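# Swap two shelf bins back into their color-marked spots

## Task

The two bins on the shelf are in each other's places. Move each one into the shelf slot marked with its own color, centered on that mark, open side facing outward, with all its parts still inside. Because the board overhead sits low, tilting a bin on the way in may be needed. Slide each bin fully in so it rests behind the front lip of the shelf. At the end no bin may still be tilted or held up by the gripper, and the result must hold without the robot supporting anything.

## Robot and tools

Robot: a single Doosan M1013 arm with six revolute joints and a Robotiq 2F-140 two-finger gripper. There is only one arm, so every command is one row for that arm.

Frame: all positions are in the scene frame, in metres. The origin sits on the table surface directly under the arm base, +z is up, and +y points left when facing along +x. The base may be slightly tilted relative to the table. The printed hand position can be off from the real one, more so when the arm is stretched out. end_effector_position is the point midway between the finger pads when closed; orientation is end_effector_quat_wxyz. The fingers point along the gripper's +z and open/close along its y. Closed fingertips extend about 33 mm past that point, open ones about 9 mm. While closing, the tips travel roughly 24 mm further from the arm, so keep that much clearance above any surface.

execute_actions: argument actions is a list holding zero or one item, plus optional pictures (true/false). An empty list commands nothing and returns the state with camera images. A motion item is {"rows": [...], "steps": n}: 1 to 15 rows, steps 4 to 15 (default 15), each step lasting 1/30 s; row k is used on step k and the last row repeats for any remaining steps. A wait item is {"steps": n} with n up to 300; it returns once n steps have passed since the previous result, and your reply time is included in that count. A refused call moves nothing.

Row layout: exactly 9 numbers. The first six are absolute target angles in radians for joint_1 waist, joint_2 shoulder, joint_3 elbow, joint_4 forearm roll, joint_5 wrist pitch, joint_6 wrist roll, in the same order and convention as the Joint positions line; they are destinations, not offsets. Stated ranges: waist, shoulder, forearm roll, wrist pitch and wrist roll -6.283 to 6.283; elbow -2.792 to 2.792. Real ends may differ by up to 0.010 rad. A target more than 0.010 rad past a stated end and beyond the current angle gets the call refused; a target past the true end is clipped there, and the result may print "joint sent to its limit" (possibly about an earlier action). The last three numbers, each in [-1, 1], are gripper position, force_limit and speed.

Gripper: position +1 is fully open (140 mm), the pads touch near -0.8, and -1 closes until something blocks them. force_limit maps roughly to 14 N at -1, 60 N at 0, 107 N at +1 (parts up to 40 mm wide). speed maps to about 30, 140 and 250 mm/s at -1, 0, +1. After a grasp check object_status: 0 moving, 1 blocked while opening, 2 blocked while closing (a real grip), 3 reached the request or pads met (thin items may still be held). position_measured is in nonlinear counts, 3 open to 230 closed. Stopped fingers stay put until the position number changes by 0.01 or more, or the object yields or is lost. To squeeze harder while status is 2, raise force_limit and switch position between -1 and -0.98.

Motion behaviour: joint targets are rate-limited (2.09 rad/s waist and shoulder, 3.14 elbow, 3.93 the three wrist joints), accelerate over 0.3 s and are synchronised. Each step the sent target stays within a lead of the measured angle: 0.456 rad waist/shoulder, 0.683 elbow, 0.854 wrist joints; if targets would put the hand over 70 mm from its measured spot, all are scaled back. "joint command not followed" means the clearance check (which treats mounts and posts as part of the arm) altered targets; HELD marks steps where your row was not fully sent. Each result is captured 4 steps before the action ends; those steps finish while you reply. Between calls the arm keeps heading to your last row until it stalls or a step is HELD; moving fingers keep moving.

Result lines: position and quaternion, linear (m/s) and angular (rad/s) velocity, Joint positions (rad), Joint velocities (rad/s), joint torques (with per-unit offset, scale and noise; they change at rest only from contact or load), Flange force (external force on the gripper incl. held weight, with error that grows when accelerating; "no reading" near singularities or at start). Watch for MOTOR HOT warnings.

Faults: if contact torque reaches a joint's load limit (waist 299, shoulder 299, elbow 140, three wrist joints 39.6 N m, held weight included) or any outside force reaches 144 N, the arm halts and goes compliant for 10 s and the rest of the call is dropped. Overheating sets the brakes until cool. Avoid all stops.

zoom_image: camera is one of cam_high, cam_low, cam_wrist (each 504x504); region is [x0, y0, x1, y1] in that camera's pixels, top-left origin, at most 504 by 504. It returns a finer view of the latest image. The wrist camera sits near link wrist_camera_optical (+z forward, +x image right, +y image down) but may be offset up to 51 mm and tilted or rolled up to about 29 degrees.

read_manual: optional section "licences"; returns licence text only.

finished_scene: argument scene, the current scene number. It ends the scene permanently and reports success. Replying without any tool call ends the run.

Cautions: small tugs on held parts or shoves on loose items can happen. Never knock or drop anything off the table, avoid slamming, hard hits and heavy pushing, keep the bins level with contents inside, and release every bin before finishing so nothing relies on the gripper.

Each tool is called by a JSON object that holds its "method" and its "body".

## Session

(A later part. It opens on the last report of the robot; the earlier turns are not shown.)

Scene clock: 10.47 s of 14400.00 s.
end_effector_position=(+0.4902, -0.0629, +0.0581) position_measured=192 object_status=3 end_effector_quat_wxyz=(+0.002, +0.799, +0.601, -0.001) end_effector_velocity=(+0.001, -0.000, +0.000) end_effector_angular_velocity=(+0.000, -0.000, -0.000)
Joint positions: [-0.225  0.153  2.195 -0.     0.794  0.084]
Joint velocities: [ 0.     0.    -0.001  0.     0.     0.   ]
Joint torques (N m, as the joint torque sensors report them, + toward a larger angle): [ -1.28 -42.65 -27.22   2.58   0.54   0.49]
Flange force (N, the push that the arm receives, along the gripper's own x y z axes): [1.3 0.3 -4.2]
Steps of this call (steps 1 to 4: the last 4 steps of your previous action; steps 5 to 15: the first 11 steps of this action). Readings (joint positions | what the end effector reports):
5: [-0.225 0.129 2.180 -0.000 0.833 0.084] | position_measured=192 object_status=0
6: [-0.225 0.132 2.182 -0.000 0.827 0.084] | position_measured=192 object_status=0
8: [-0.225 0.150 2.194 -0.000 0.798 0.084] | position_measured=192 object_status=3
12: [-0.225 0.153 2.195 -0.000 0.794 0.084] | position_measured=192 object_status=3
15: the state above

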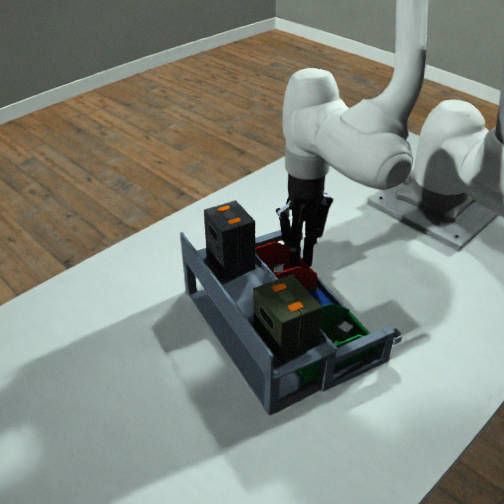

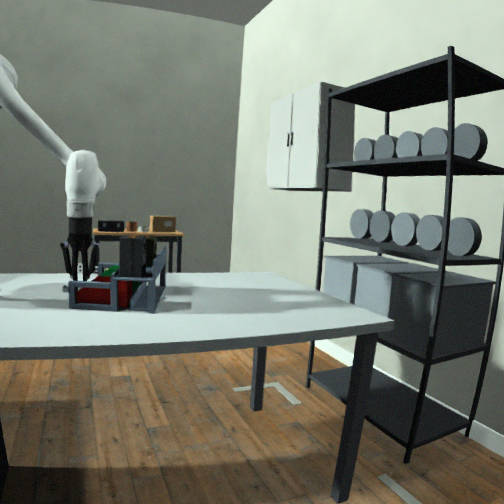

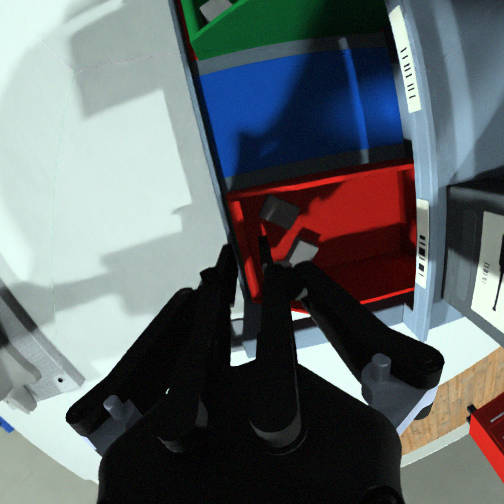

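{"method": "execute_actions", "body": {"actions": [{"rows":[[-0.210,0.1529,2.1946,0,0.7941,0.099,-0.5,1,-0.5]],"steps":8}]}}

{"method": "execute_actions", "body": {"actions": [{"rows":[[-0.210,0.1529,2.1946,0,0.7941,0.099,-1,1,-0.5]]}], "pictures": true}}

{"method": "zoom_image", "body": {"camera": "cam_wrist", "region": [160, 140, 380, 360]}}

Scene clock: 10.73 s of 14400.00 s.
end_effector_position=(+0.4911, -0.0560, +0.0581) position_measured=192 object_status=3 end_effector_quat_wxyz=(+0.002, +0.799, +0.601, -0.001) end_effector_velocity=(+0.003, +0.023, +0.000) end_effector_angular_velocity=(-0.000, -0.001, +0.003)
Joint positions: [-0.211  0.153  2.195  0.     0.794  0.098]
Joint velocities: [ 0.046 -0.    -0.001 -0.     0.     0.043]
Joint torques (N m, as the joint torque sensors report them, + toward a larger angle): [-12.76 -40.13 -28.96   2.43   0.27  -0.18]
Flange force (N, the push that the arm receives, along the gripper's own x y z axes): [4.4 1.0 -3.0]
Steps of this call (steps 1 to 4: the last 4 steps of your previous action; steps 5 to 8: the first 4 steps of this action). Readings (joint positions | what the end effector reports):
5: [-0.225 0.153 2.195 -0.000 0.794 0.084] | position_measured=192 object_status=3
6: [-0.221 0.153 2.195 -0.000 0.794 0.087] | position_measured=192 object_status=3
8: the state above

Scene clock: 11.23 s of 14400.00 s.
end_effector_position=(+0.4912, -0.0556, +0.0581) position_measured=224 object_status=0 end_effector_quat_wxyz=(+0.002, +0.799, +0.601, -0.001) end_effector_velocity=(-0.001, +0.000, -0.001) end_effector_angular_velocity=(+0.001, +0.003, +0.000)
Joint positions: [-0.21   0.153  2.195  0.     0.794  0.099]
Joint velocities: [-0.     0.001  0.001  0.     0.    -0.001]
Joint torques (N m, as the joint torque sensors report them, + toward a larger angle): [ -1.16 -29.57 -19.54   2.62  -1.85   0.12]
Flange force (N, the push that the arm receives, along the gripper's own x y z axes): [1.0 -4.1 -33.8]
Steps of this call (steps 1 to 4: the last 4 steps of your previous action; steps 5 to 15: the first 11 steps of this action). Readings (joint positions | what the end effector reports):
5: [-0.210 0.153 2.195 0.000 0.794 0.099] | position_measured=192 object_status=0
6: [-0.210 0.153 2.195 0.000 0.794 0.099] | position_measured=194 object_status=0
8: [-0.210 0.153 2.195 0.000 0.794 0.099] | position_measured=203 object_status=0
12: [-0.210 0.153 2.195 0.000 0.794 0.099] | position_measured=221 object_status=0
15: the state above

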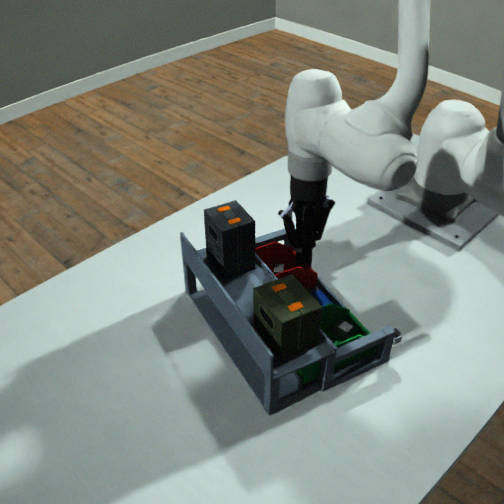

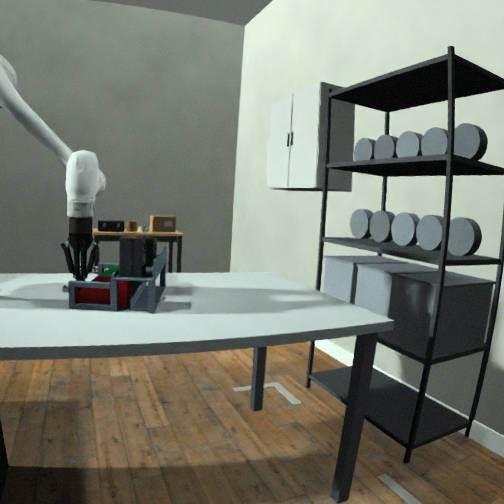

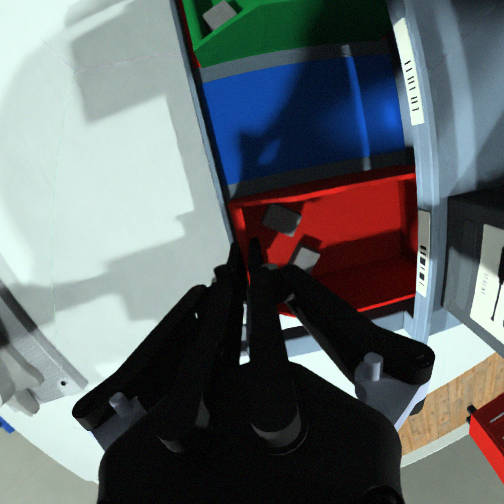

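Region (160, 140, 380, 360) of cam_wrist's 504x504 image, scaled by 2.291, with more detail than that image has.

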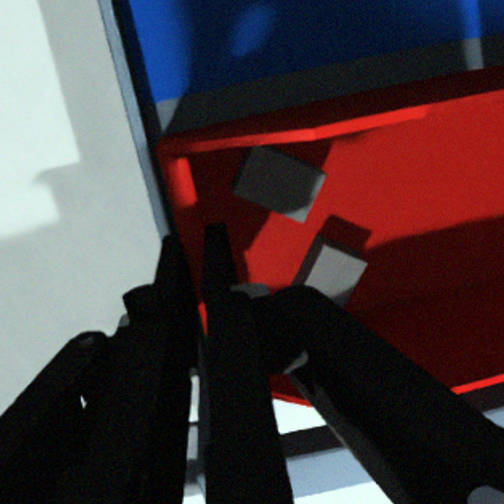

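{"method": "execute_actions", "body": {"actions": [{"rows":[[-0.212,0.160,2.174,0.003,0.836,0.095,-1,1,-0.5],[-0.212,0.160,2.174,0.003,0.836,0.095,-1,1,-0.5],[-0.212,0.160,2.174,0.003,0.836,0.095,-1,1,-0.5],[-0.214,0.172,2.151,0.006,0.878,0.092,-1,1,-0.5],[-0.214,0.172,2.151,0.006,0.878,0.092,-1,1,-0.5],[-0.214,0.172,2.151,0.006,0.878,0.092,-1,1,-0.5],[-0.216,0.184,2.128,0.009,0.919,0.088,-1,1,-0.5],[-0.216,0.184,2.128,0.009,0.919,0.088,-1,1,-0.5],[-0.216,0.184,2.128,0.009,0.919,0.088,-1,1,-0.5],[-0.218,0.196,2.104,0.012,0.961,0.085,-1,1,-0.5],[-0.218,0.196,2.104,0.012,0.961,0.085,-1,1,-0.5],[-0.218,0.196,2.104,0.012,0.961,0.085,-1,1,-0.5],[-0.2203,0.207,2.0811,0.0156,1.0027,0.081,-1,1,-0.5]]}]}}

{"method": "execute_actions", "body": {"actions": [{"steps":10}], "pictures": true}}

{"method": "zoom_image", "body": {"camera": "cam_low", "region": [40, 230, 150, 330]}}

Scene clock: 12.00 s of 14400.00 s.
end_effector_position=(+0.4944, -0.0568, +0.0716) position_measured=224 object_status=2 end_effector_quat_wxyz=(-0.037, +0.799, +0.600, -0.030) end_effector_velocity=(+0.014, -0.004, +0.054) end_effector_angular_velocity=(+0.101, +0.366, -0.002)
Joint positions: [-0.216  0.187  2.123  0.01   0.929  0.087]
Joint velocities: [-0.022  0.142 -0.282  0.032  0.52  -0.039]
Joint torques (N m, as the joint torque sensors report them, + toward a larger angle): [ -4.54 -39.53 -38.4    3.35   1.15  -0.03]
Flange force (N, the push that the arm receives, along the gripper's own x y z axes): [0.3 -0.3 0.4]
Steps of this call (steps 1 to 4: the last 4 steps of your previous action; steps 5 to 12: the robot went on to your last target; steps 13 to 23: the first 11 steps of this action). Readings (joint positions | what the end effector reports):
13: [-0.210 0.153 2.195 0.000 0.794 0.099] | position_measured=224 object_status=2
14: [-0.210 0.154 2.192 0.000 0.801 0.099] | position_measured=224 object_status=2
16: [-0.212 0.160 2.176 0.003 0.832 0.096] | position_measured=224 object_status=2
20: [-0.214 0.175 2.146 0.007 0.888 0.091] | position_measured=224 object_status=2
23: the state above

Scene clock: 12.33 s of 14400.00 s.
end_effector_position=(+0.4974, -0.0574, +0.0802) position_measured=224 object_status=2 end_effector_quat_wxyz=(-0.058, +0.798, +0.598, -0.046) end_effector_velocity=(-0.000, +0.000, -0.000) end_effector_angular_velocity=(+0.000, +0.001, +0.000)
Joint positions: [-0.22   0.207  2.081  0.016  1.003  0.081]
Joint velocities: [-0.    -0.     0.001  0.     0.    -0.   ]
Joint torques (N m, as the joint torque sensors report them, + toward a larger angle): [ -4.02 -50.69 -28.76   2.55   1.35   0.03]
Flange force (N, the push that the arm receives, along the gripper's own x y z axes): [7.4 0.6 -1.5]
Kept back: nothing.
Steps of this call (steps 1 to 4: the last 4 steps of your previous action; steps 5 to 10: the robot went on to your last target). Readings (joint positions | what the end effector reports):
1: [-0.217 0.192 2.112 0.011 0.947 0.086] | position_measured=224 object_status=2
2: [-0.218 0.195 2.105 0.012 0.958 0.085] | position_measured=224 object_status=2
4: [-0.219 0.203 2.089 0.014 0.989 0.082] | position_measured=224 object_status=2
8: [-0.220 0.207 2.081 0.016 1.003 0.081] | position_measured=224 object_status=2
10: the state above

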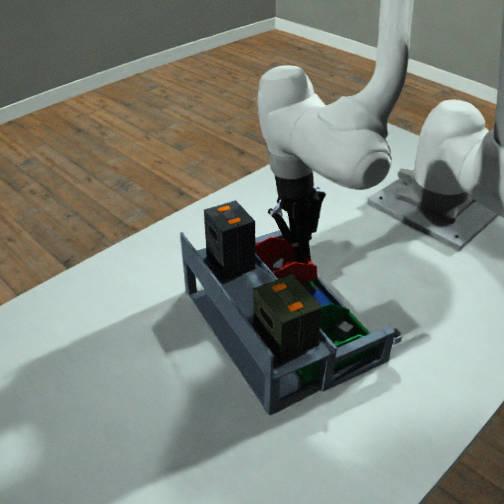

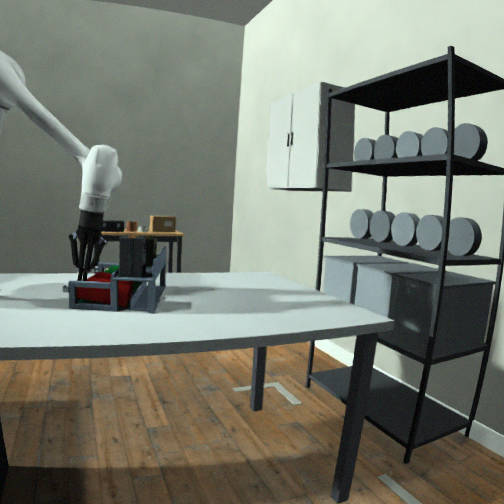

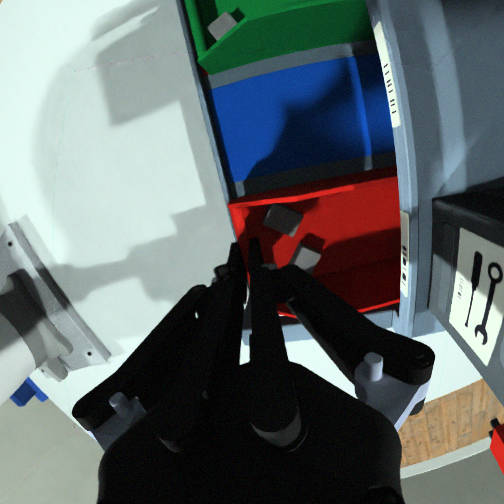

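Region (40, 230, 150, 330) of cam_low's 504x504 image, scaled by 4.582, with more detail than that image has; it fills the top 458 rows of this view, and the rest is white.

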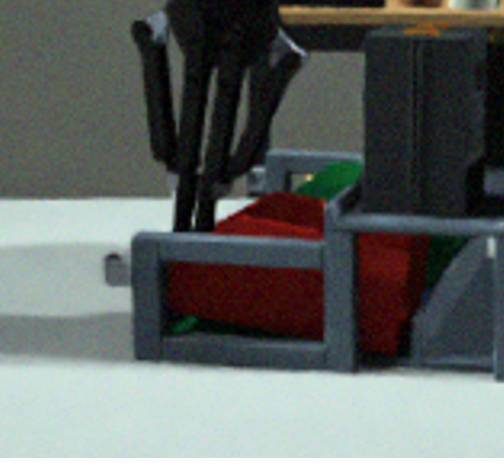

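{"method": "execute_actions", "body": {"actions": [{"rows":[[-0.2175,0.183,2.106,0.016,1.002,0.083,-1,1,-0.5],[-0.2175,0.183,2.106,0.016,1.002,0.083,-1,1,-0.5],[-0.2175,0.183,2.106,0.016,1.002,0.083,-1,1,-0.5],[-0.2175,0.183,2.106,0.016,1.002,0.083,-1,1,-0.5],[-0.2175,0.183,2.106,0.016,1.002,0.083,-1,1,-0.5],[-0.2148,0.158,2.130,0.017,1.003,0.086,-1,1,-0.5]]}]}}

{"method": "execute_actions", "body": {"actions": [{"rows":[[-0.212,0.134,2.154,0.017,1.003,0.088,-1,1,-0.5],[-0.212,0.134,2.154,0.017,1.003,0.088,-1,1,-0.5],[-0.212,0.134,2.154,0.017,1.003,0.088,-1,1,-0.5],[-0.209,0.11,2.178,0.018,1.003,0.09,-1,1,-0.5],[-0.209,0.11,2.178,0.018,1.003,0.09,-1,1,-0.5],[-0.209,0.11,2.178,0.018,1.003,0.09,-1,1,-0.5],[-0.2065,0.0856,2.2018,0.018,1.0032,0.093,-1,1,-0.5]]}], "pictures": true}}

{"method": "zoom_image", "body": {"camera": "cam_low", "region": [40, 230, 150, 330]}}

Scene clock: 13.10 s of 14400.00 s.
end_effector_position=(+0.4685, -0.0487, +0.0858) position_measured=224 object_status=2 end_effector_quat_wxyz=(-0.058, +0.798, +0.598, -0.046) end_effector_velocity=(+0.000, +0.000, +0.000) end_effector_angular_velocity=(+0.001, +0.000, -0.003)
Joint positions: [-0.215  0.158  2.13   0.017  1.003  0.086]
Joint velocities: [ 0.    -0.    -0.     0.001  0.     0.002]
Joint torques (N m, as the joint torque sensors report them, + toward a larger angle): [ -3.24 -45.89 -30.01   2.82   1.11  -0.07]
Flange force (N, the push that the arm receives, along the gripper's own x y z axes): [5.9 4.1 1.7]
Steps of this call (steps 1 to 12: the robot went on to your last target; steps 13 to 23: the first 11 steps of this action). Readings (joint positions | what the end effector reports):
13: [-0.220 0.207 2.081 0.016 1.003 0.081] | position_measured=224 object_status=2
14: [-0.220 0.204 2.085 0.016 1.003 0.081] | position_measured=224 object_status=2
16: [-0.218 0.186 2.103 0.016 1.003 0.082] | position_measured=224 object_status=2
20: [-0.216 0.170 2.119 0.017 1.002 0.085] | position_measured=224 object_status=2
23: the state above

Scene clock: 13.60 s of 14400.00 s.
end_effector_position=(+0.4255, -0.0366, +0.0914) position_measured=224 object_status=2 end_effector_quat_wxyz=(-0.058, +0.798, +0.599, -0.046) end_effector_velocity=(-0.003, +0.001, +0.003) end_effector_angular_velocity=(-0.001, -0.005, -0.002)
Joint positions: [-0.206  0.086  2.202  0.018  1.003  0.093]
Joint velocities: [ 0.    -0.01   0.005  0.     0.     0.002]
Joint torques (N m, as the joint torque sensors report them, + toward a larger angle): [ -6.56 -21.3  -36.45   2.92   0.12  -0.2 ]
Flange force (N, the push that the arm receives, along the gripper's own x y z axes): [2.5 -0.3 -0.9]
Steps of this call (steps 1 to 4: the last 4 steps of your previous action; steps 5 to 15: the first 11 steps of this action). Readings (joint positions | what the end effector reports):
5: [-0.215 0.158 2.130 0.017 1.003 0.086] | position_measured=224 object_status=2
6: [-0.214 0.154 2.134 0.017 1.003 0.086] | position_measured=224 object_status=2
8: [-0.212 0.136 2.152 0.017 1.003 0.088] | position_measured=224 object_status=2
12: [-0.208 0.105 2.183 0.018 1.003 0.091] | position_measured=224 object_status=2
15: the state above

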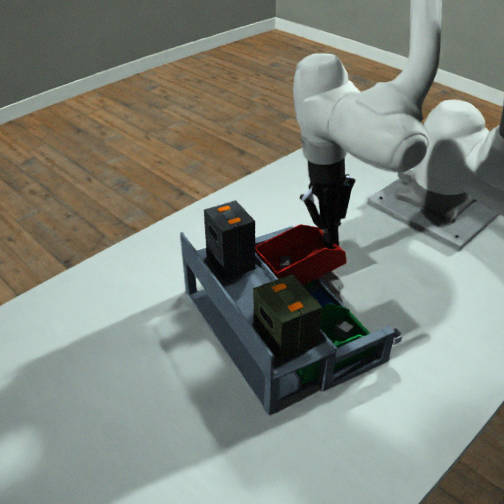

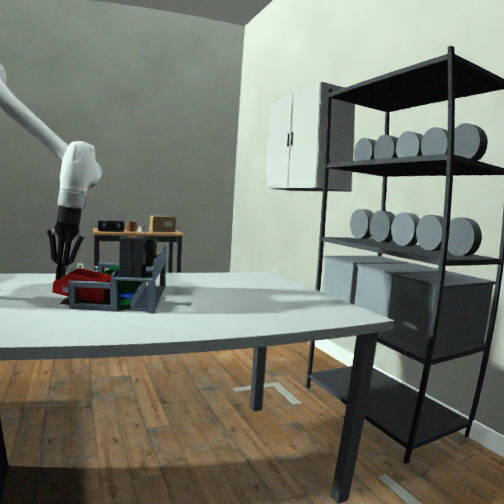

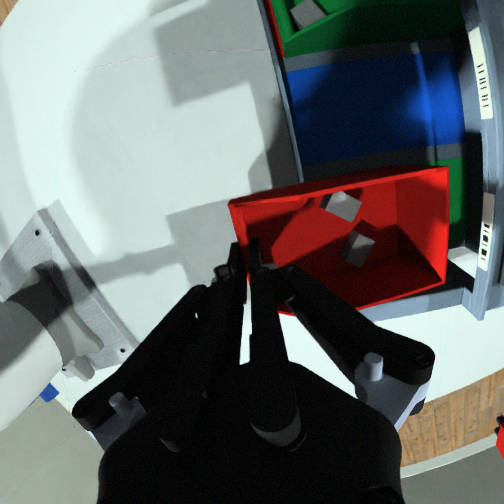

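Region (40, 230, 150, 330) of cam_low's 504x504 image, scaled by 4.582, with more detail than that image has; it fills the top 458 rows of this view, and the rest is white.

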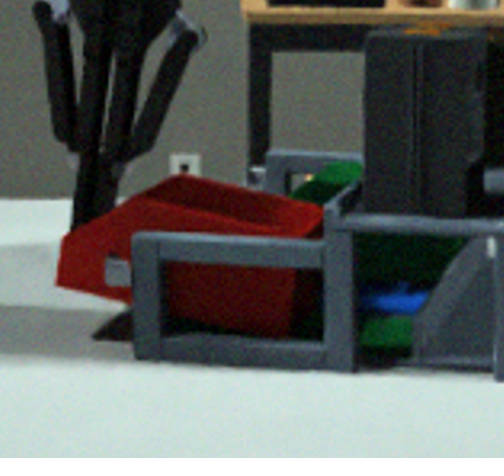

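{"method": "execute_actions", "body": {"actions": [{"rows":[[-0.15,0.093,2.19,0.027,1.005,0.144,-1,1,-0.5],[-0.15,0.093,2.19,0.027,1.005,0.144,-1,1,-0.5],[-0.15,0.093,2.19,0.027,1.005,0.144,-1,1,-0.5],[-0.15,0.093,2.19,0.027,1.005,0.144,-1,1,-0.5],[-0.095,0.103,2.177,0.037,1.007,0.195,-1,1,-0.5],[-0.095,0.103,2.177,0.037,1.007,0.195,-1,1,-0.5],[-0.095,0.103,2.177,0.037,1.007,0.195,-1,1,-0.5],[-0.095,0.103,2.177,0.037,1.007,0.195,-1,1,-0.5],[-0.04,0.115,2.162,0.046,1.008,0.245,-1,1,-0.5],[-0.04,0.115,2.162,0.046,1.008,0.245,-1,1,-0.5],[-0.04,0.115,2.162,0.046,1.008,0.245,-1,1,-0.5],[-0.04,0.115,2.162,0.046,1.008,0.245,-1,1,-0.5],[0.0173,0.1287,2.1451,0.056,1.01,0.2965,-1,1,-0.5]]}]}}

{"method": "execute_actions", "body": {"actions": [{"steps":12}], "pictures": true}}

Scene clock: 14.27 s of 14400.00 s.
end_effector_position=(+0.4451, +0.0263, +0.0933) position_measured=224 object_status=2 end_effector_quat_wxyz=(-0.057, +0.798, +0.598, -0.045) end_effector_velocity=(+0.080, +0.262, +0.004) end_effector_angular_velocity=(-0.002, -0.006, -0.013)
Joint positions: [-0.072  0.108  2.171  0.041  1.008  0.216]
Joint velocities: [ 0.54   0.119 -0.15   0.091  0.008  0.5  ]
Joint torques (N m, as the joint torque sensors report them, + toward a larger angle): [ 10.86 -42.06 -31.19   3.41   0.42   0.11]
Flange force (N, the push that the arm receives, along the gripper's own x y z axes): [4.1 1.8 -2.0]
Steps of this call (steps 1 to 4: the last 4 steps of your previous action; steps 5 to 9: the robot went on to your last target; steps 10 to 20: the first 11 steps of this action). Readings (joint positions | what the end effector reports):
10: [-0.206 0.086 2.202 0.018 1.003 0.093] | position_measured=224 object_status=2
11: [-0.203 0.086 2.201 0.018 1.003 0.097] | position_measured=224 object_status=2
13: [-0.175 0.090 2.195 0.023 1.004 0.122] | position_measured=224 object_status=2
17: [-0.108 0.100 2.180 0.035 1.006 0.183] | position_measured=224 object_status=2
20: the state above

Scene clock: 14.67 s of 14400.00 s.
end_effector_position=(+0.4564, +0.0710, +0.0938) position_measured=224 object_status=2 end_effector_quat_wxyz=(-0.058, +0.798, +0.598, -0.046) end_effector_velocity=(-0.000, -0.000, +0.000) end_effector_angular_velocity=(-0.000, -0.000, -0.000)
Joint positions: [0.017 0.129 2.145 0.056 1.01  0.296]
Joint velocities: [-0. -0.  0. -0. -0.  0.]
Joint torques (N m, as the joint torque sensors report them, + toward a larger angle): [ -0.39 -48.31 -31.45   2.64   0.85   0.31]
Flange force (N, the push that the arm receives, along the gripper's own x y z axes): [2.2 5.1 4.4]
Kept back: nothing.
Steps of this call (steps 1 to 4: the last 4 steps of your previous action; steps 5 to 12: the robot went on to your last target). Readings (joint positions | what the end effector reports):
1: [-0.055 0.112 2.166 0.044 1.008 0.231] | position_measured=224 object_status=2
2: [-0.044 0.114 2.163 0.045 1.008 0.241] | position_measured=224 object_status=2
4: [-0.016 0.121 2.155 0.050 1.009 0.267] | position_measured=224 object_status=2
8: [0.017 0.129 2.145 0.056 1.010 0.296] | position_measured=224 object_status=2
12: the state above

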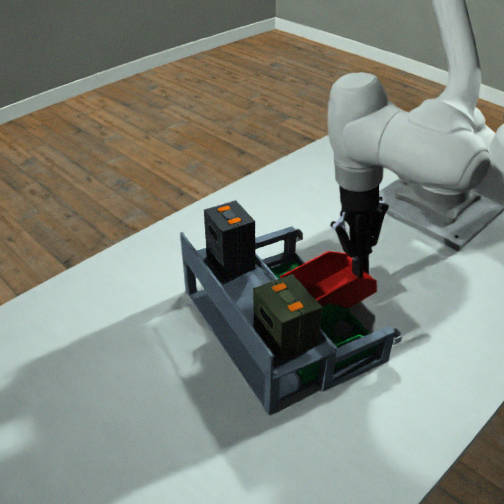

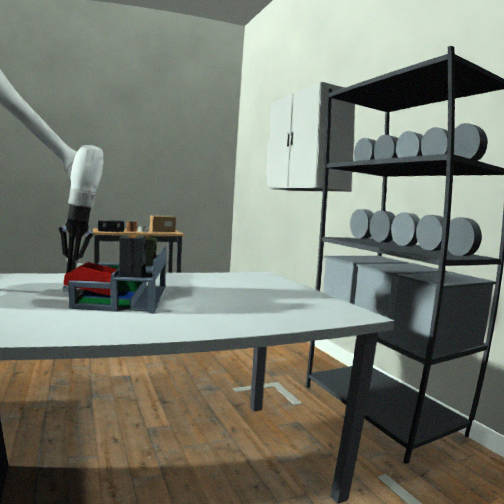

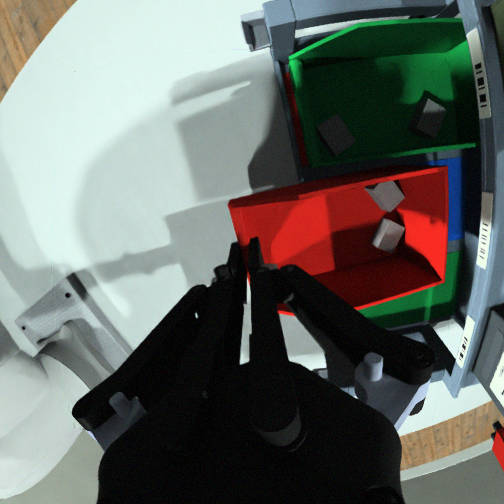

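{"method": "execute_actions", "body": {"actions": [{"rows":[[0.007,0.157,2.117,0.054,1.01,0.287,-1,1,-0.5],[0.007,0.157,2.117,0.054,1.01,0.287,-1,1,-0.5],[0.007,0.157,2.117,0.054,1.01,0.287,-1,1,-0.5],[0.007,0.157,2.117,0.054,1.01,0.287,-1,1,-0.5],[-0.0035,0.186,2.089,0.053,1.01,0.278,-1,1,-0.5],[-0.0035,0.186,2.089,0.053,1.01,0.278,-1,1,-0.5],[-0.0035,0.186,2.089,0.053,1.01,0.278,-1,1,-0.5],[-0.0035,0.186,2.089,0.053,1.01,0.278,-1,1,-0.5],[-0.014,0.215,2.06,0.051,1.011,0.268,-1,1,-0.5]]}]}}

{"method": "execute_actions", "body": {"actions": [{"rows":[[-0.0242,0.2438,2.03,0.0493,1.0118,0.259,-1,1,-0.5]],"steps":12}], "pictures": true}}

Scene clock: 15.23 s of 14400.00 s.
end_effector_position=(+0.5009, +0.0587, +0.0863) position_measured=225 object_status=2 end_effector_quat_wxyz=(-0.058, +0.798, +0.598, -0.046) end_effector_velocity=(+0.230, -0.066, -0.039) end_effector_angular_velocity=(+0.003, -0.011, +0.007)
Joint positions: [-0.009  0.2    2.075  0.052  1.01   0.273]
Joint velocities: [-0.129  0.356 -0.367 -0.02   0.007 -0.124]
Joint torques (N m, as the joint torque sensors report them, + toward a larger angle): [-14.4  -21.56 -38.25   2.83  -0.35  -0.03]
Flange force (N, the push that the arm receives, along the gripper's own x y z axes): [3.4 1.6 -0.9]
Steps of this call (steps 1 to 6: the robot went on to your last target; steps 7 to 17: the first 11 steps of this action). Readings (joint positions | what the end effector reports):
7: [0.017 0.129 2.145 0.056 1.010 0.296] | position_measured=224 object_status=2
8: [0.016 0.132 2.141 0.056 1.010 0.296] | position_measured=224 object_status=2
10: [0.009 0.153 2.121 0.055 1.010 0.289] | position_measured=224 object_status=2
14: [-0.002 0.182 2.093 0.053 1.010 0.279] | position_measured=225 object_status=2
17: the state above

Scene clock: 15.63 s of 14400.00 s.
end_effector_position=(+0.5283, +0.0502, +0.0807) position_measured=225 object_status=2 end_effector_quat_wxyz=(-0.058, +0.798, +0.598, -0.046) end_effector_velocity=(+0.000, +0.000, +0.000) end_effector_angular_velocity=(+0.000, -0.000, -0.000)
Joint positions: [-0.024  0.244  2.03   0.049  1.012  0.259]
Joint velocities: [ 0. -0. -0.  0.  0.  0.]
Joint torques (N m, as the joint torque sensors report them, + toward a larger angle): [ -2.17 -54.17 -30.26   2.78   1.21  -0.19]
Flange force (N, the push that the arm receives, along the gripper's own x y z axes): [3.4 -2.4 -1.7]
Steps of this call (steps 1 to 4: the last 4 steps of your previous action; steps 5 to 12: the first 8 steps of this action). Readings (joint positions | what the end effector reports):
5: [-0.014 0.215 2.060 0.051 1.011 0.268] | position_measured=225 object_status=2
6: [-0.015 0.219 2.056 0.051 1.011 0.267] | position_measured=225 object_status=2
8: [-0.023 0.239 2.034 0.050 1.012 0.260] | position_measured=225 object_status=2
12: the state above

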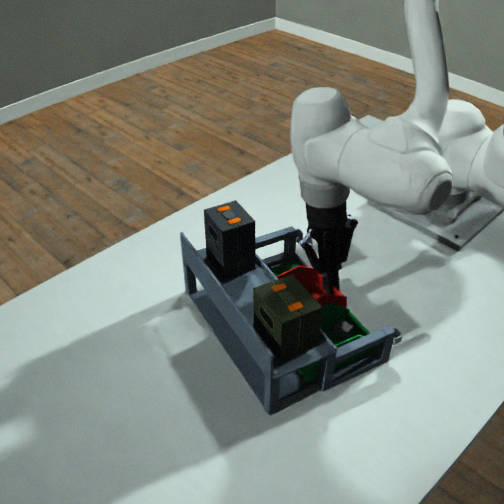

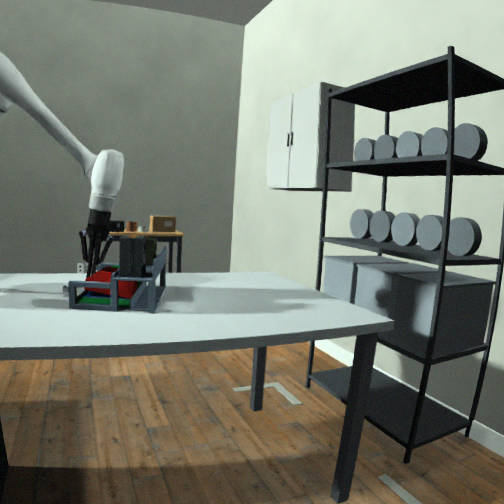

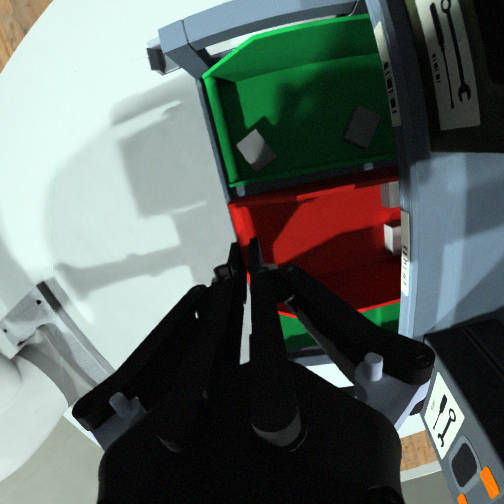

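{"method": "execute_actions", "body": {"actions": [{"rows":[[-0.0146,0.228,2.065,0.033,0.944,0.277,-1,1,-0.5],[-0.0146,0.228,2.065,0.033,0.944,0.277,-1,1,-0.5],[-0.0146,0.228,2.065,0.033,0.944,0.277,-1,1,-0.5],[-0.0146,0.228,2.065,0.033,0.944,0.277,-1,1,-0.5],[-0.005,0.2125,2.101,0.016,0.876,0.295,-1,1,-0.5],[-0.005,0.2125,2.101,0.016,0.876,0.295,-1,1,-0.5],[-0.005,0.2125,2.101,0.016,0.876,0.295,-1,1,-0.5],[-0.005,0.2125,2.101,0.016,0.876,0.295,-1,1,-0.5],[0.0046,0.1969,2.1361,0,0.8086,0.3136,-1,1,-0.5]]}]}}

{"method": "execute_actions", "body": {"actions": [{"rows":[[0.0046,0.1969,2.1361,0,0.8086,0.3136,-1,1,-0.5],[0.0046,0.1969,2.1361,0,0.8086,0.3136,-1,1,-0.5],[0.0046,0.1969,2.1361,0,0.8086,0.3136,-1,1,-0.5],[0.0046,0.1969,2.1361,0,0.8086,0.3136,-0.5,1,-0.5]]}]}}

{"method": "execute_actions", "body": {"actions": [{"rows":[[0.0046,0.147,2.103,0,0.8916,0.3136,-0.5,1,-0.5]],"steps":12}]}}

{"method": "execute_actions", "body": {"actions": [{"rows":[[0.2024,0.2209,2.008,0,0.9127,0.5114,-0.5,1,-0.5]]}]}}

{"method": "execute_actions", "body": {"actions": [{"rows":[[0.2024,0.2209,2.008,0,0.9127,0.5114,-0.5,1,-0.5],[0.2024,0.2209,2.008,0,0.9127,0.5114,-0.5,1,-0.5],[0.2024,0.2209,2.008,0,0.9127,0.5114,-0.5,1,-0.5],[0.2024,0.249,2.028,0,0.8646,0.5114,-0.5,1,-0.5]]}], "pictures": true}}

{"method": "zoom_image", "body": {"camera": "cam_wrist", "region": [160, 140, 380, 360]}}

Scene clock: 16.37 s of 14400.00 s.
end_effector_position=(+0.5253, +0.0508, +0.0623) position_measured=225 object_status=2 end_effector_quat_wxyz=(-0.009, +0.800, +0.600, -0.009) end_effector_velocity=(-0.022, +0.008, -0.078) end_effector_angular_velocity=(-0.134, -0.538, +0.019)
Joint positions: [-0.001  0.206  2.117  0.009  0.845  0.303]
Joint velocities: [ 0.108 -0.177  0.41  -0.188 -0.769  0.215]
Joint torques (N m, as the joint torque sensors report them, + toward a larger angle): [  6.67 -59.49 -16.58   1.3    1.     0.22]
Flange force (N, the push that the arm receives, along the gripper's own x y z axes): [2.0 -2.7 -2.2]
Steps of this call (steps 1 to 4: the last 4 steps of your previous action; steps 5 to 11: the robot went on to your last target; steps 12 to 22: the first 11 steps of this action). Readings (joint positions | what the end effector reports):
12: [-0.024 0.244 2.030 0.049 1.012 0.259] | position_measured=225 object_status=2
13: [-0.023 0.242 2.033 0.048 1.005 0.260] | position_measured=225 object_status=2
15: [-0.017 0.232 2.057 0.037 0.960 0.272] | position_measured=225 object_status=2
19: [-0.007 0.215 2.095 0.019 0.888 0.292] | position_measured=225 object_status=2
22: the state above

Scene clock: 16.87 s of 14400.00 s.
end_effector_position=(+0.5242, +0.0514, +0.0589) position_measured=195 object_status=0 end_effector_quat_wxyz=(+0.002, +0.799, +0.601, -0.001) end_effector_velocity=(+0.000, -0.000, -0.000) end_effector_angular_velocity=(-0.000, -0.000, +0.000)
Joint positions: [0.005 0.197 2.136 0.    0.809 0.314]
Joint velocities: [ 0.  0. -0. -0. -0. -0.]
Joint torques (N m, as the joint torque sensors report them, + toward a larger angle): [ -3.8  -47.55 -27.04   2.16   0.62   0.1 ]
Flange force (N, the push that the arm receives, along the gripper's own x y z axes): [6.9 -0.5 -4.5]
Steps of this call (steps 1 to 4: the last 4 steps of your previous action; steps 5 to 15: the first 11 steps of this action). Readings (joint positions | what the end effector reports):
5: [0.005 0.197 2.136 0.000 0.809 0.314] | position_measured=225 object_status=2
6: [0.005 0.197 2.136 0.000 0.809 0.314] | position_measured=225 object_status=2
8: [0.005 0.197 2.136 0.000 0.809 0.314] | position_measured=225 object_status=0
12: [0.005 0.197 2.136 0.000 0.809 0.314] | position_measured=209 object_status=0
15: the state above

Scene clock: 17.27 s of 14400.00 s.
end_effector_position=(+0.5244, +0.0515, +0.0992) position_measured=192 object_status=3 end_effector_quat_wxyz=(+0.002, +0.799, +0.601, -0.000) end_effector_velocity=(-0.001, +0.000, -0.000) end_effector_angular_velocity=(-0.000, +0.003, +0.000)
Joint positions: [ 0.005  0.147  2.103 -0.     0.891  0.314]
Joint velocities: [ 0.     0.    -0.    -0.     0.002 -0.   ]
Joint torques (N m, as the joint torque sensors report them, + toward a larger angle): [ -0.74 -47.72 -29.8    2.69   0.78   0.09]
Flange force (N, the push that the arm receives, along the gripper's own x y z axes): [2.7 2.9 -2.0]
Steps of this call (steps 1 to 4: the last 4 steps of your previous action; steps 5 to 12: the first 8 steps of this action). Readings (joint positions | what the end effector reports):
5: [0.005 0.197 2.136 0.000 0.809 0.314] | position_measured=192 object_status=0
6: [0.005 0.193 2.134 -0.000 0.815 0.314] | position_measured=192 object_status=0
8: [0.005 0.166 2.116 -0.000 0.860 0.314] | position_measured=192 object_status=3
12: the state above

Scene clock: 17.77 s of 14400.00 s.
end_effector_position=(+0.5546, +0.1636, +0.0994) position_measured=192 object_status=3 end_effector_quat_wxyz=(+0.002, +0.799, +0.601, -0.001) end_effector_velocity=(+0.015, +0.115, -0.001) end_effector_angular_velocity=(-0.000, +0.000, +0.005)
Joint positions: [0.199 0.22  2.01  0.    0.912 0.508]
Joint velocities: [ 0.189  0.068 -0.087 -0.     0.019  0.184]
Joint torques (N m, as the joint torque sensors report them, + toward a larger angle): [-22.53 -56.76 -25.92   1.98   1.2   -0.17]
Flange force (N, the push that the arm receives, along the gripper's own x y z axes): [5.8 -2.8 -5.7]
Steps of this call (steps 1 to 4: the last 4 steps of your previous action; steps 5 to 15: the first 11 steps of this action). Readings (joint positions | what the end effector reports):
5: [0.005 0.147 2.103 -0.000 0.892 0.314] | position_measured=192 object_status=3
6: [0.008 0.149 2.102 -0.000 0.892 0.317] | position_measured=192 object_status=3
8: [0.038 0.161 2.087 -0.000 0.895 0.347] | position_measured=192 object_status=3
12: [0.149 0.201 2.034 0.000 0.907 0.458] | position_measured=192 object_status=3
15: the state above

Scene clock: 18.27 s of 14400.00 s.
end_effector_position=(+0.5549, +0.1654, +0.0744) position_measured=192 object_status=3 end_effector_quat_wxyz=(+0.002, +0.799, +0.601, -0.001) end_effector_velocity=(-0.001, -0.000, -0.001) end_effector_angular_velocity=(-0.000, +0.001, -0.000)
Joint positions: [0.202 0.249 2.028 0.    0.865 0.511]
Joint velocities: [ 0.     0.001  0.001 -0.    -0.001  0.   ]
Joint torques (N m, as the joint torque sensors report them, + toward a larger angle): [ -4.23 -52.78 -29.24   2.59   0.93  -0.11]
Flange force (N, the push that the arm receives, along the gripper's own x y z axes): [5.3 -3.6 -2.1]
Steps of this call (steps 1 to 4: the last 4 steps of your previous action; steps 5 to 15: the first 11 steps of this action). Readings (joint positions | what the end effector reports):
5: [0.203 0.221 2.008 0.000 0.913 0.511] | position_measured=192 object_status=3
6: [0.203 0.221 2.008 0.000 0.913 0.511] | position_measured=192 object_status=3
8: [0.203 0.221 2.008 0.000 0.913 0.511] | position_measured=192 object_status=3
12: [0.202 0.249 2.028 0.000 0.866 0.511] | position_measured=192 object_status=3
15: the state above

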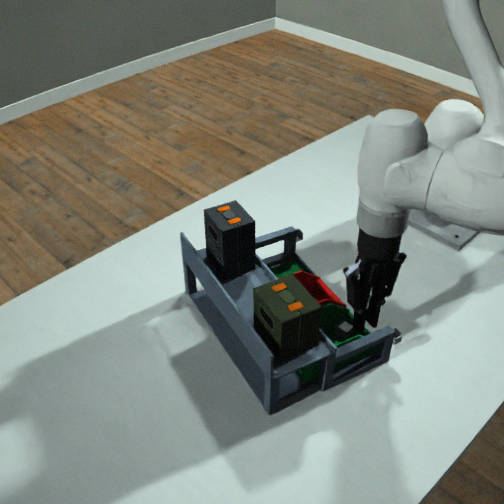

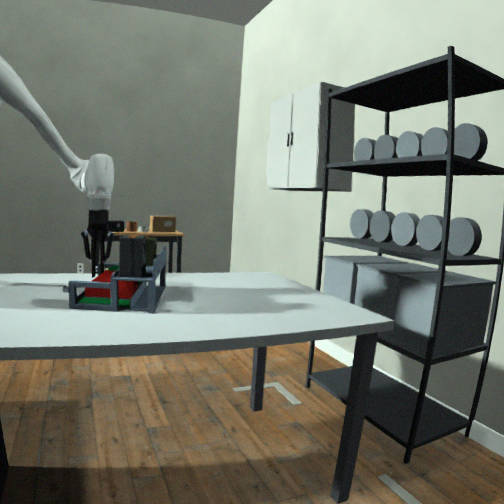

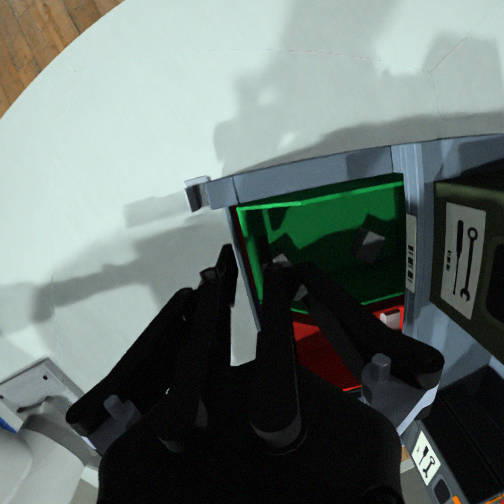

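Region (160, 140, 380, 360) of cam_wrist's 504x504 image, scaled by 2.291, with more detail than that image has.

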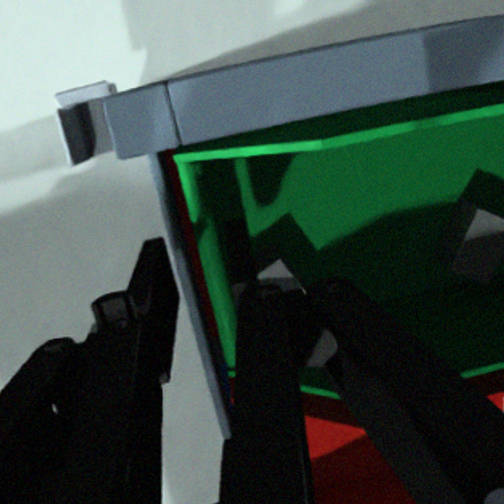

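{"method": "execute_actions", "body": {"actions": [{"rows":[[0.192,0.2554,2.0193,0,0.8669,0.501,-0.62,1,-0.5]]}], "pictures": true}}

{"method": "zoom_image", "body": {"camera": "cam_wrist", "region": [160, 140, 380, 360]}}

{"method": "zoom_image", "body": {"camera": "cam_high", "region": [310, 270, 410, 370]}}

Scene clock: 18.87 s of 14400.00 s.
end_effector_position=(+0.5613, +0.1606, +0.0746) position_measured=208 object_status=0 end_effector_quat_wxyz=(+0.002, +0.799, +0.601, -0.001) end_effector_velocity=(+0.001, +0.000, -0.000) end_effector_angular_velocity=(+0.000, -0.000, -0.000)
Joint positions: [0.192 0.255 2.019 0.    0.867 0.501]
Joint velocities: [-0.     0.001 -0.001  0.    -0.     0.   ]
Joint torques (N m, as the joint torque sensors report them, + toward a larger angle): [ -1.85 -55.26 -30.46   2.97   0.62   0.34]
Flange force (N, the push that the arm receives, along the gripper's own x y z axes): [1.2 -2.4 -2.9]
Steps of this call (steps 1 to 4: the last 4 steps of your previous action; steps 5 to 7: the robot went on to your last target; steps 8 to 18: the first 11 steps of this action). Readings (joint positions | what the end effector reports):
8: [0.202 0.249 2.028 0.000 0.865 0.511] | position_measured=192 object_status=0
9: [0.199 0.251 2.025 0.000 0.865 0.509] | position_measured=194 object_status=0
11: [0.192 0.255 2.019 0.000 0.867 0.502] | position_measured=203 object_status=0
15: [0.192 0.255 2.019 0.000 0.867 0.501] | position_measured=208 object_status=0
18: the state above

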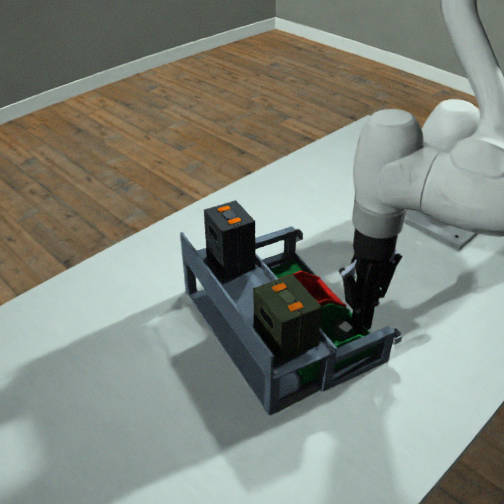

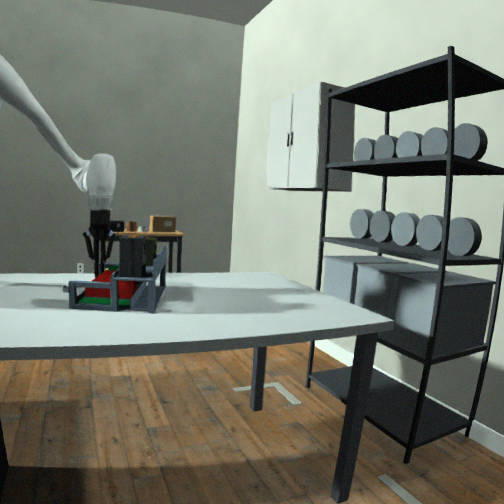

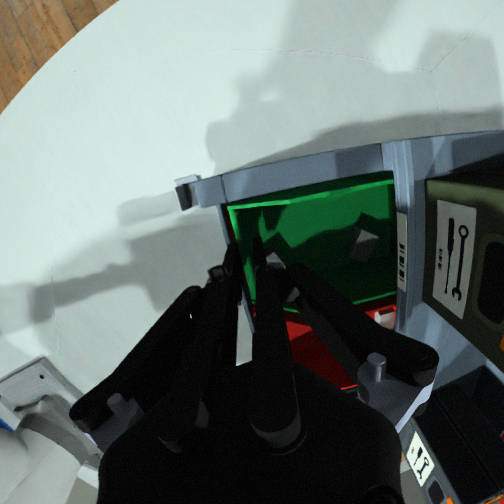

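Region (160, 140, 380, 360) of cam_wrist's 504x504 image, scaled by 2.291, with more detail than that image has.

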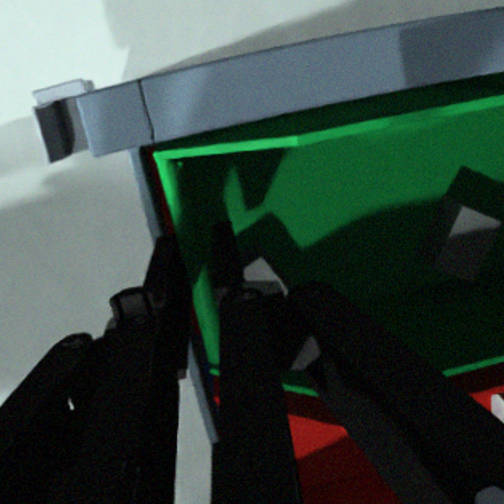

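Region (310, 270, 410, 370) of cam_high's 504x504 image, scaled by 5.040, with more detail than that image has.

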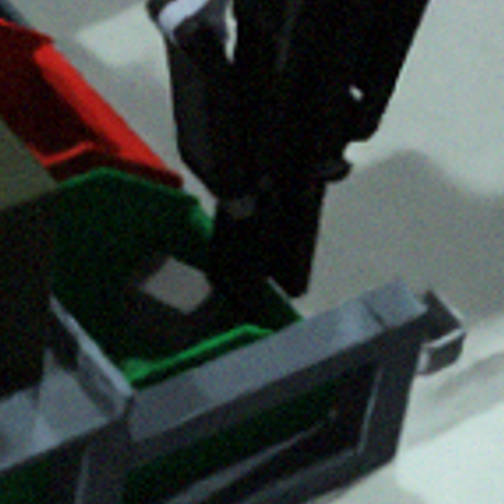

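{"method": "execute_actions", "body": {"actions": [{"rows":[[0.193,0.253,2.0225,0,0.8661,0.502,-0.62,1,-0.5],[0.193,0.253,2.0225,0,0.8661,0.502,-0.62,1,-0.5],[0.193,0.253,2.0225,0,0.8661,0.502,-0.62,1,-0.5],[0.193,0.262,2.028,0,0.8516,0.502,-0.62,1,-0.5],[0.193,0.262,2.028,0,0.8516,0.502,-0.62,1,-0.5],[0.193,0.262,2.028,0,0.8516,0.502,-0.62,1,-0.5],[0.193,0.271,2.0337,0,0.8369,0.502,-0.62,1,-0.5]]}]}}

{"method": "execute_actions", "body": {"actions": [{"rows":[[0.193,0.271,2.0337,0,0.8369,0.502,-1,1,-0.5]]}], "pictures": true}}

Scene clock: 19.50 s of 14400.00 s.
end_effector_position=(+0.5597, +0.1608, +0.0598) position_measured=208 object_status=3 end_effector_quat_wxyz=(+0.002, +0.799, +0.601, -0.000) end_effector_velocity=(+0.001, +0.000, -0.001) end_effector_angular_velocity=(+0.001, -0.003, -0.001)
Joint positions: [ 0.193  0.271  2.033 -0.     0.837  0.502]
Joint velocities: [ 0.     0.001  0.     0.    -0.004  0.001]
Joint torques (N m, as the joint torque sensors report them, + toward a larger angle): [ -2.7  -27.99 -10.54   2.78   0.2   -0.04]
Flange force (N, the push that the arm receives, along the gripper's own x y z axes): [2.1 -5.1 -52.4]
Steps of this call (steps 1 to 4: the last 4 steps of your previous action; steps 5 to 8: the robot went on to your last target; steps 9 to 19: the first 11 steps of this action). Readings (joint positions | what the end effector reports):
9: [0.192 0.255 2.019 0.000 0.867 0.501] | position_measured=208 object_status=3
10: [0.192 0.255 2.021 -0.000 0.867 0.501] | position_measured=208 object_status=3
12: [0.193 0.254 2.022 -0.000 0.866 0.501] | position_measured=208 object_status=3
16: [0.193 0.265 2.030 -0.000 0.846 0.502] | position_measured=208 object_status=3
19: the state above

Scene clock: 20.00 s of 14400.00 s.
end_effector_position=(+0.5593, +0.1608, +0.0593) position_measured=225 object_status=0 end_effector_quat_wxyz=(+0.002, +0.799, +0.601, -0.001) end_effector_velocity=(+0.001, +0.000, +0.001) end_effector_angular_velocity=(+0.000, -0.001, -0.000)
Joint positions: [0.193 0.271 2.034 0.    0.837 0.502]
Joint velocities: [-0.     0.    -0.002  0.     0.     0.   ]
Joint torques (N m, as the joint torque sensors report them, + toward a larger angle): [ -3.8  -40.82 -19.92   3.02  -2.18  -0.09]
Flange force (N, the push that the arm receives, along the gripper's own x y z axes): [4.5 -4.9 -33.6]
Steps of this call (steps 1 to 4: the last 4 steps of your previous action; steps 5 to 15: the first 11 steps of this action). Readings (joint positions | what the end effector reports):
5: [0.193 0.271 2.034 -0.000 0.837 0.502] | position_measured=208 object_status=0
6: [0.193 0.271 2.034 0.000 0.837 0.502] | position_measured=210 object_status=0
8: [0.193 0.271 2.034 0.000 0.837 0.502] | position_measured=219 object_status=0
12: [0.193 0.271 2.034 0.000 0.837 0.502] | position_measured=225 object_status=0
15: the state above

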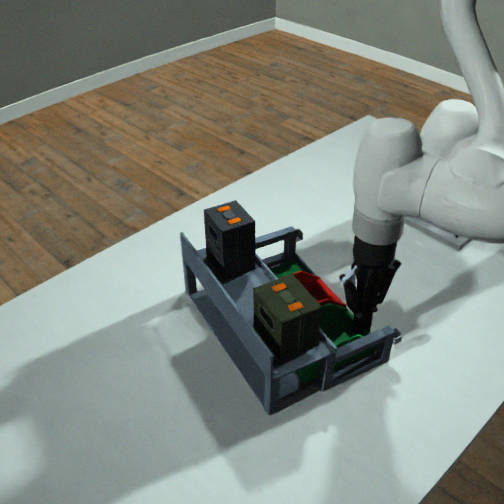

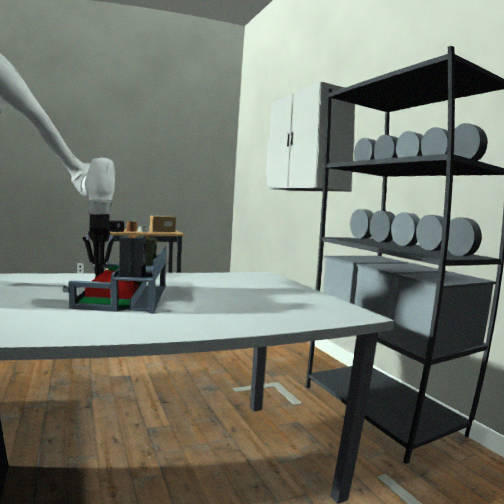

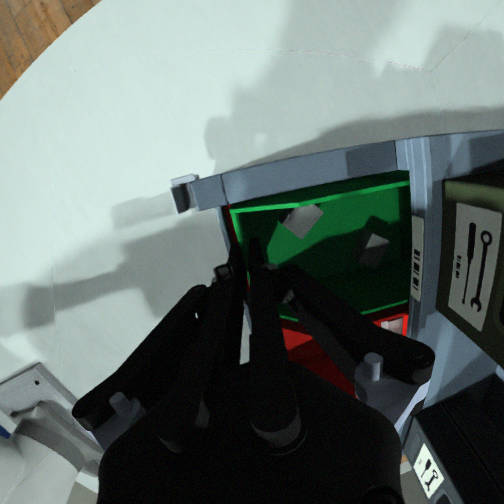

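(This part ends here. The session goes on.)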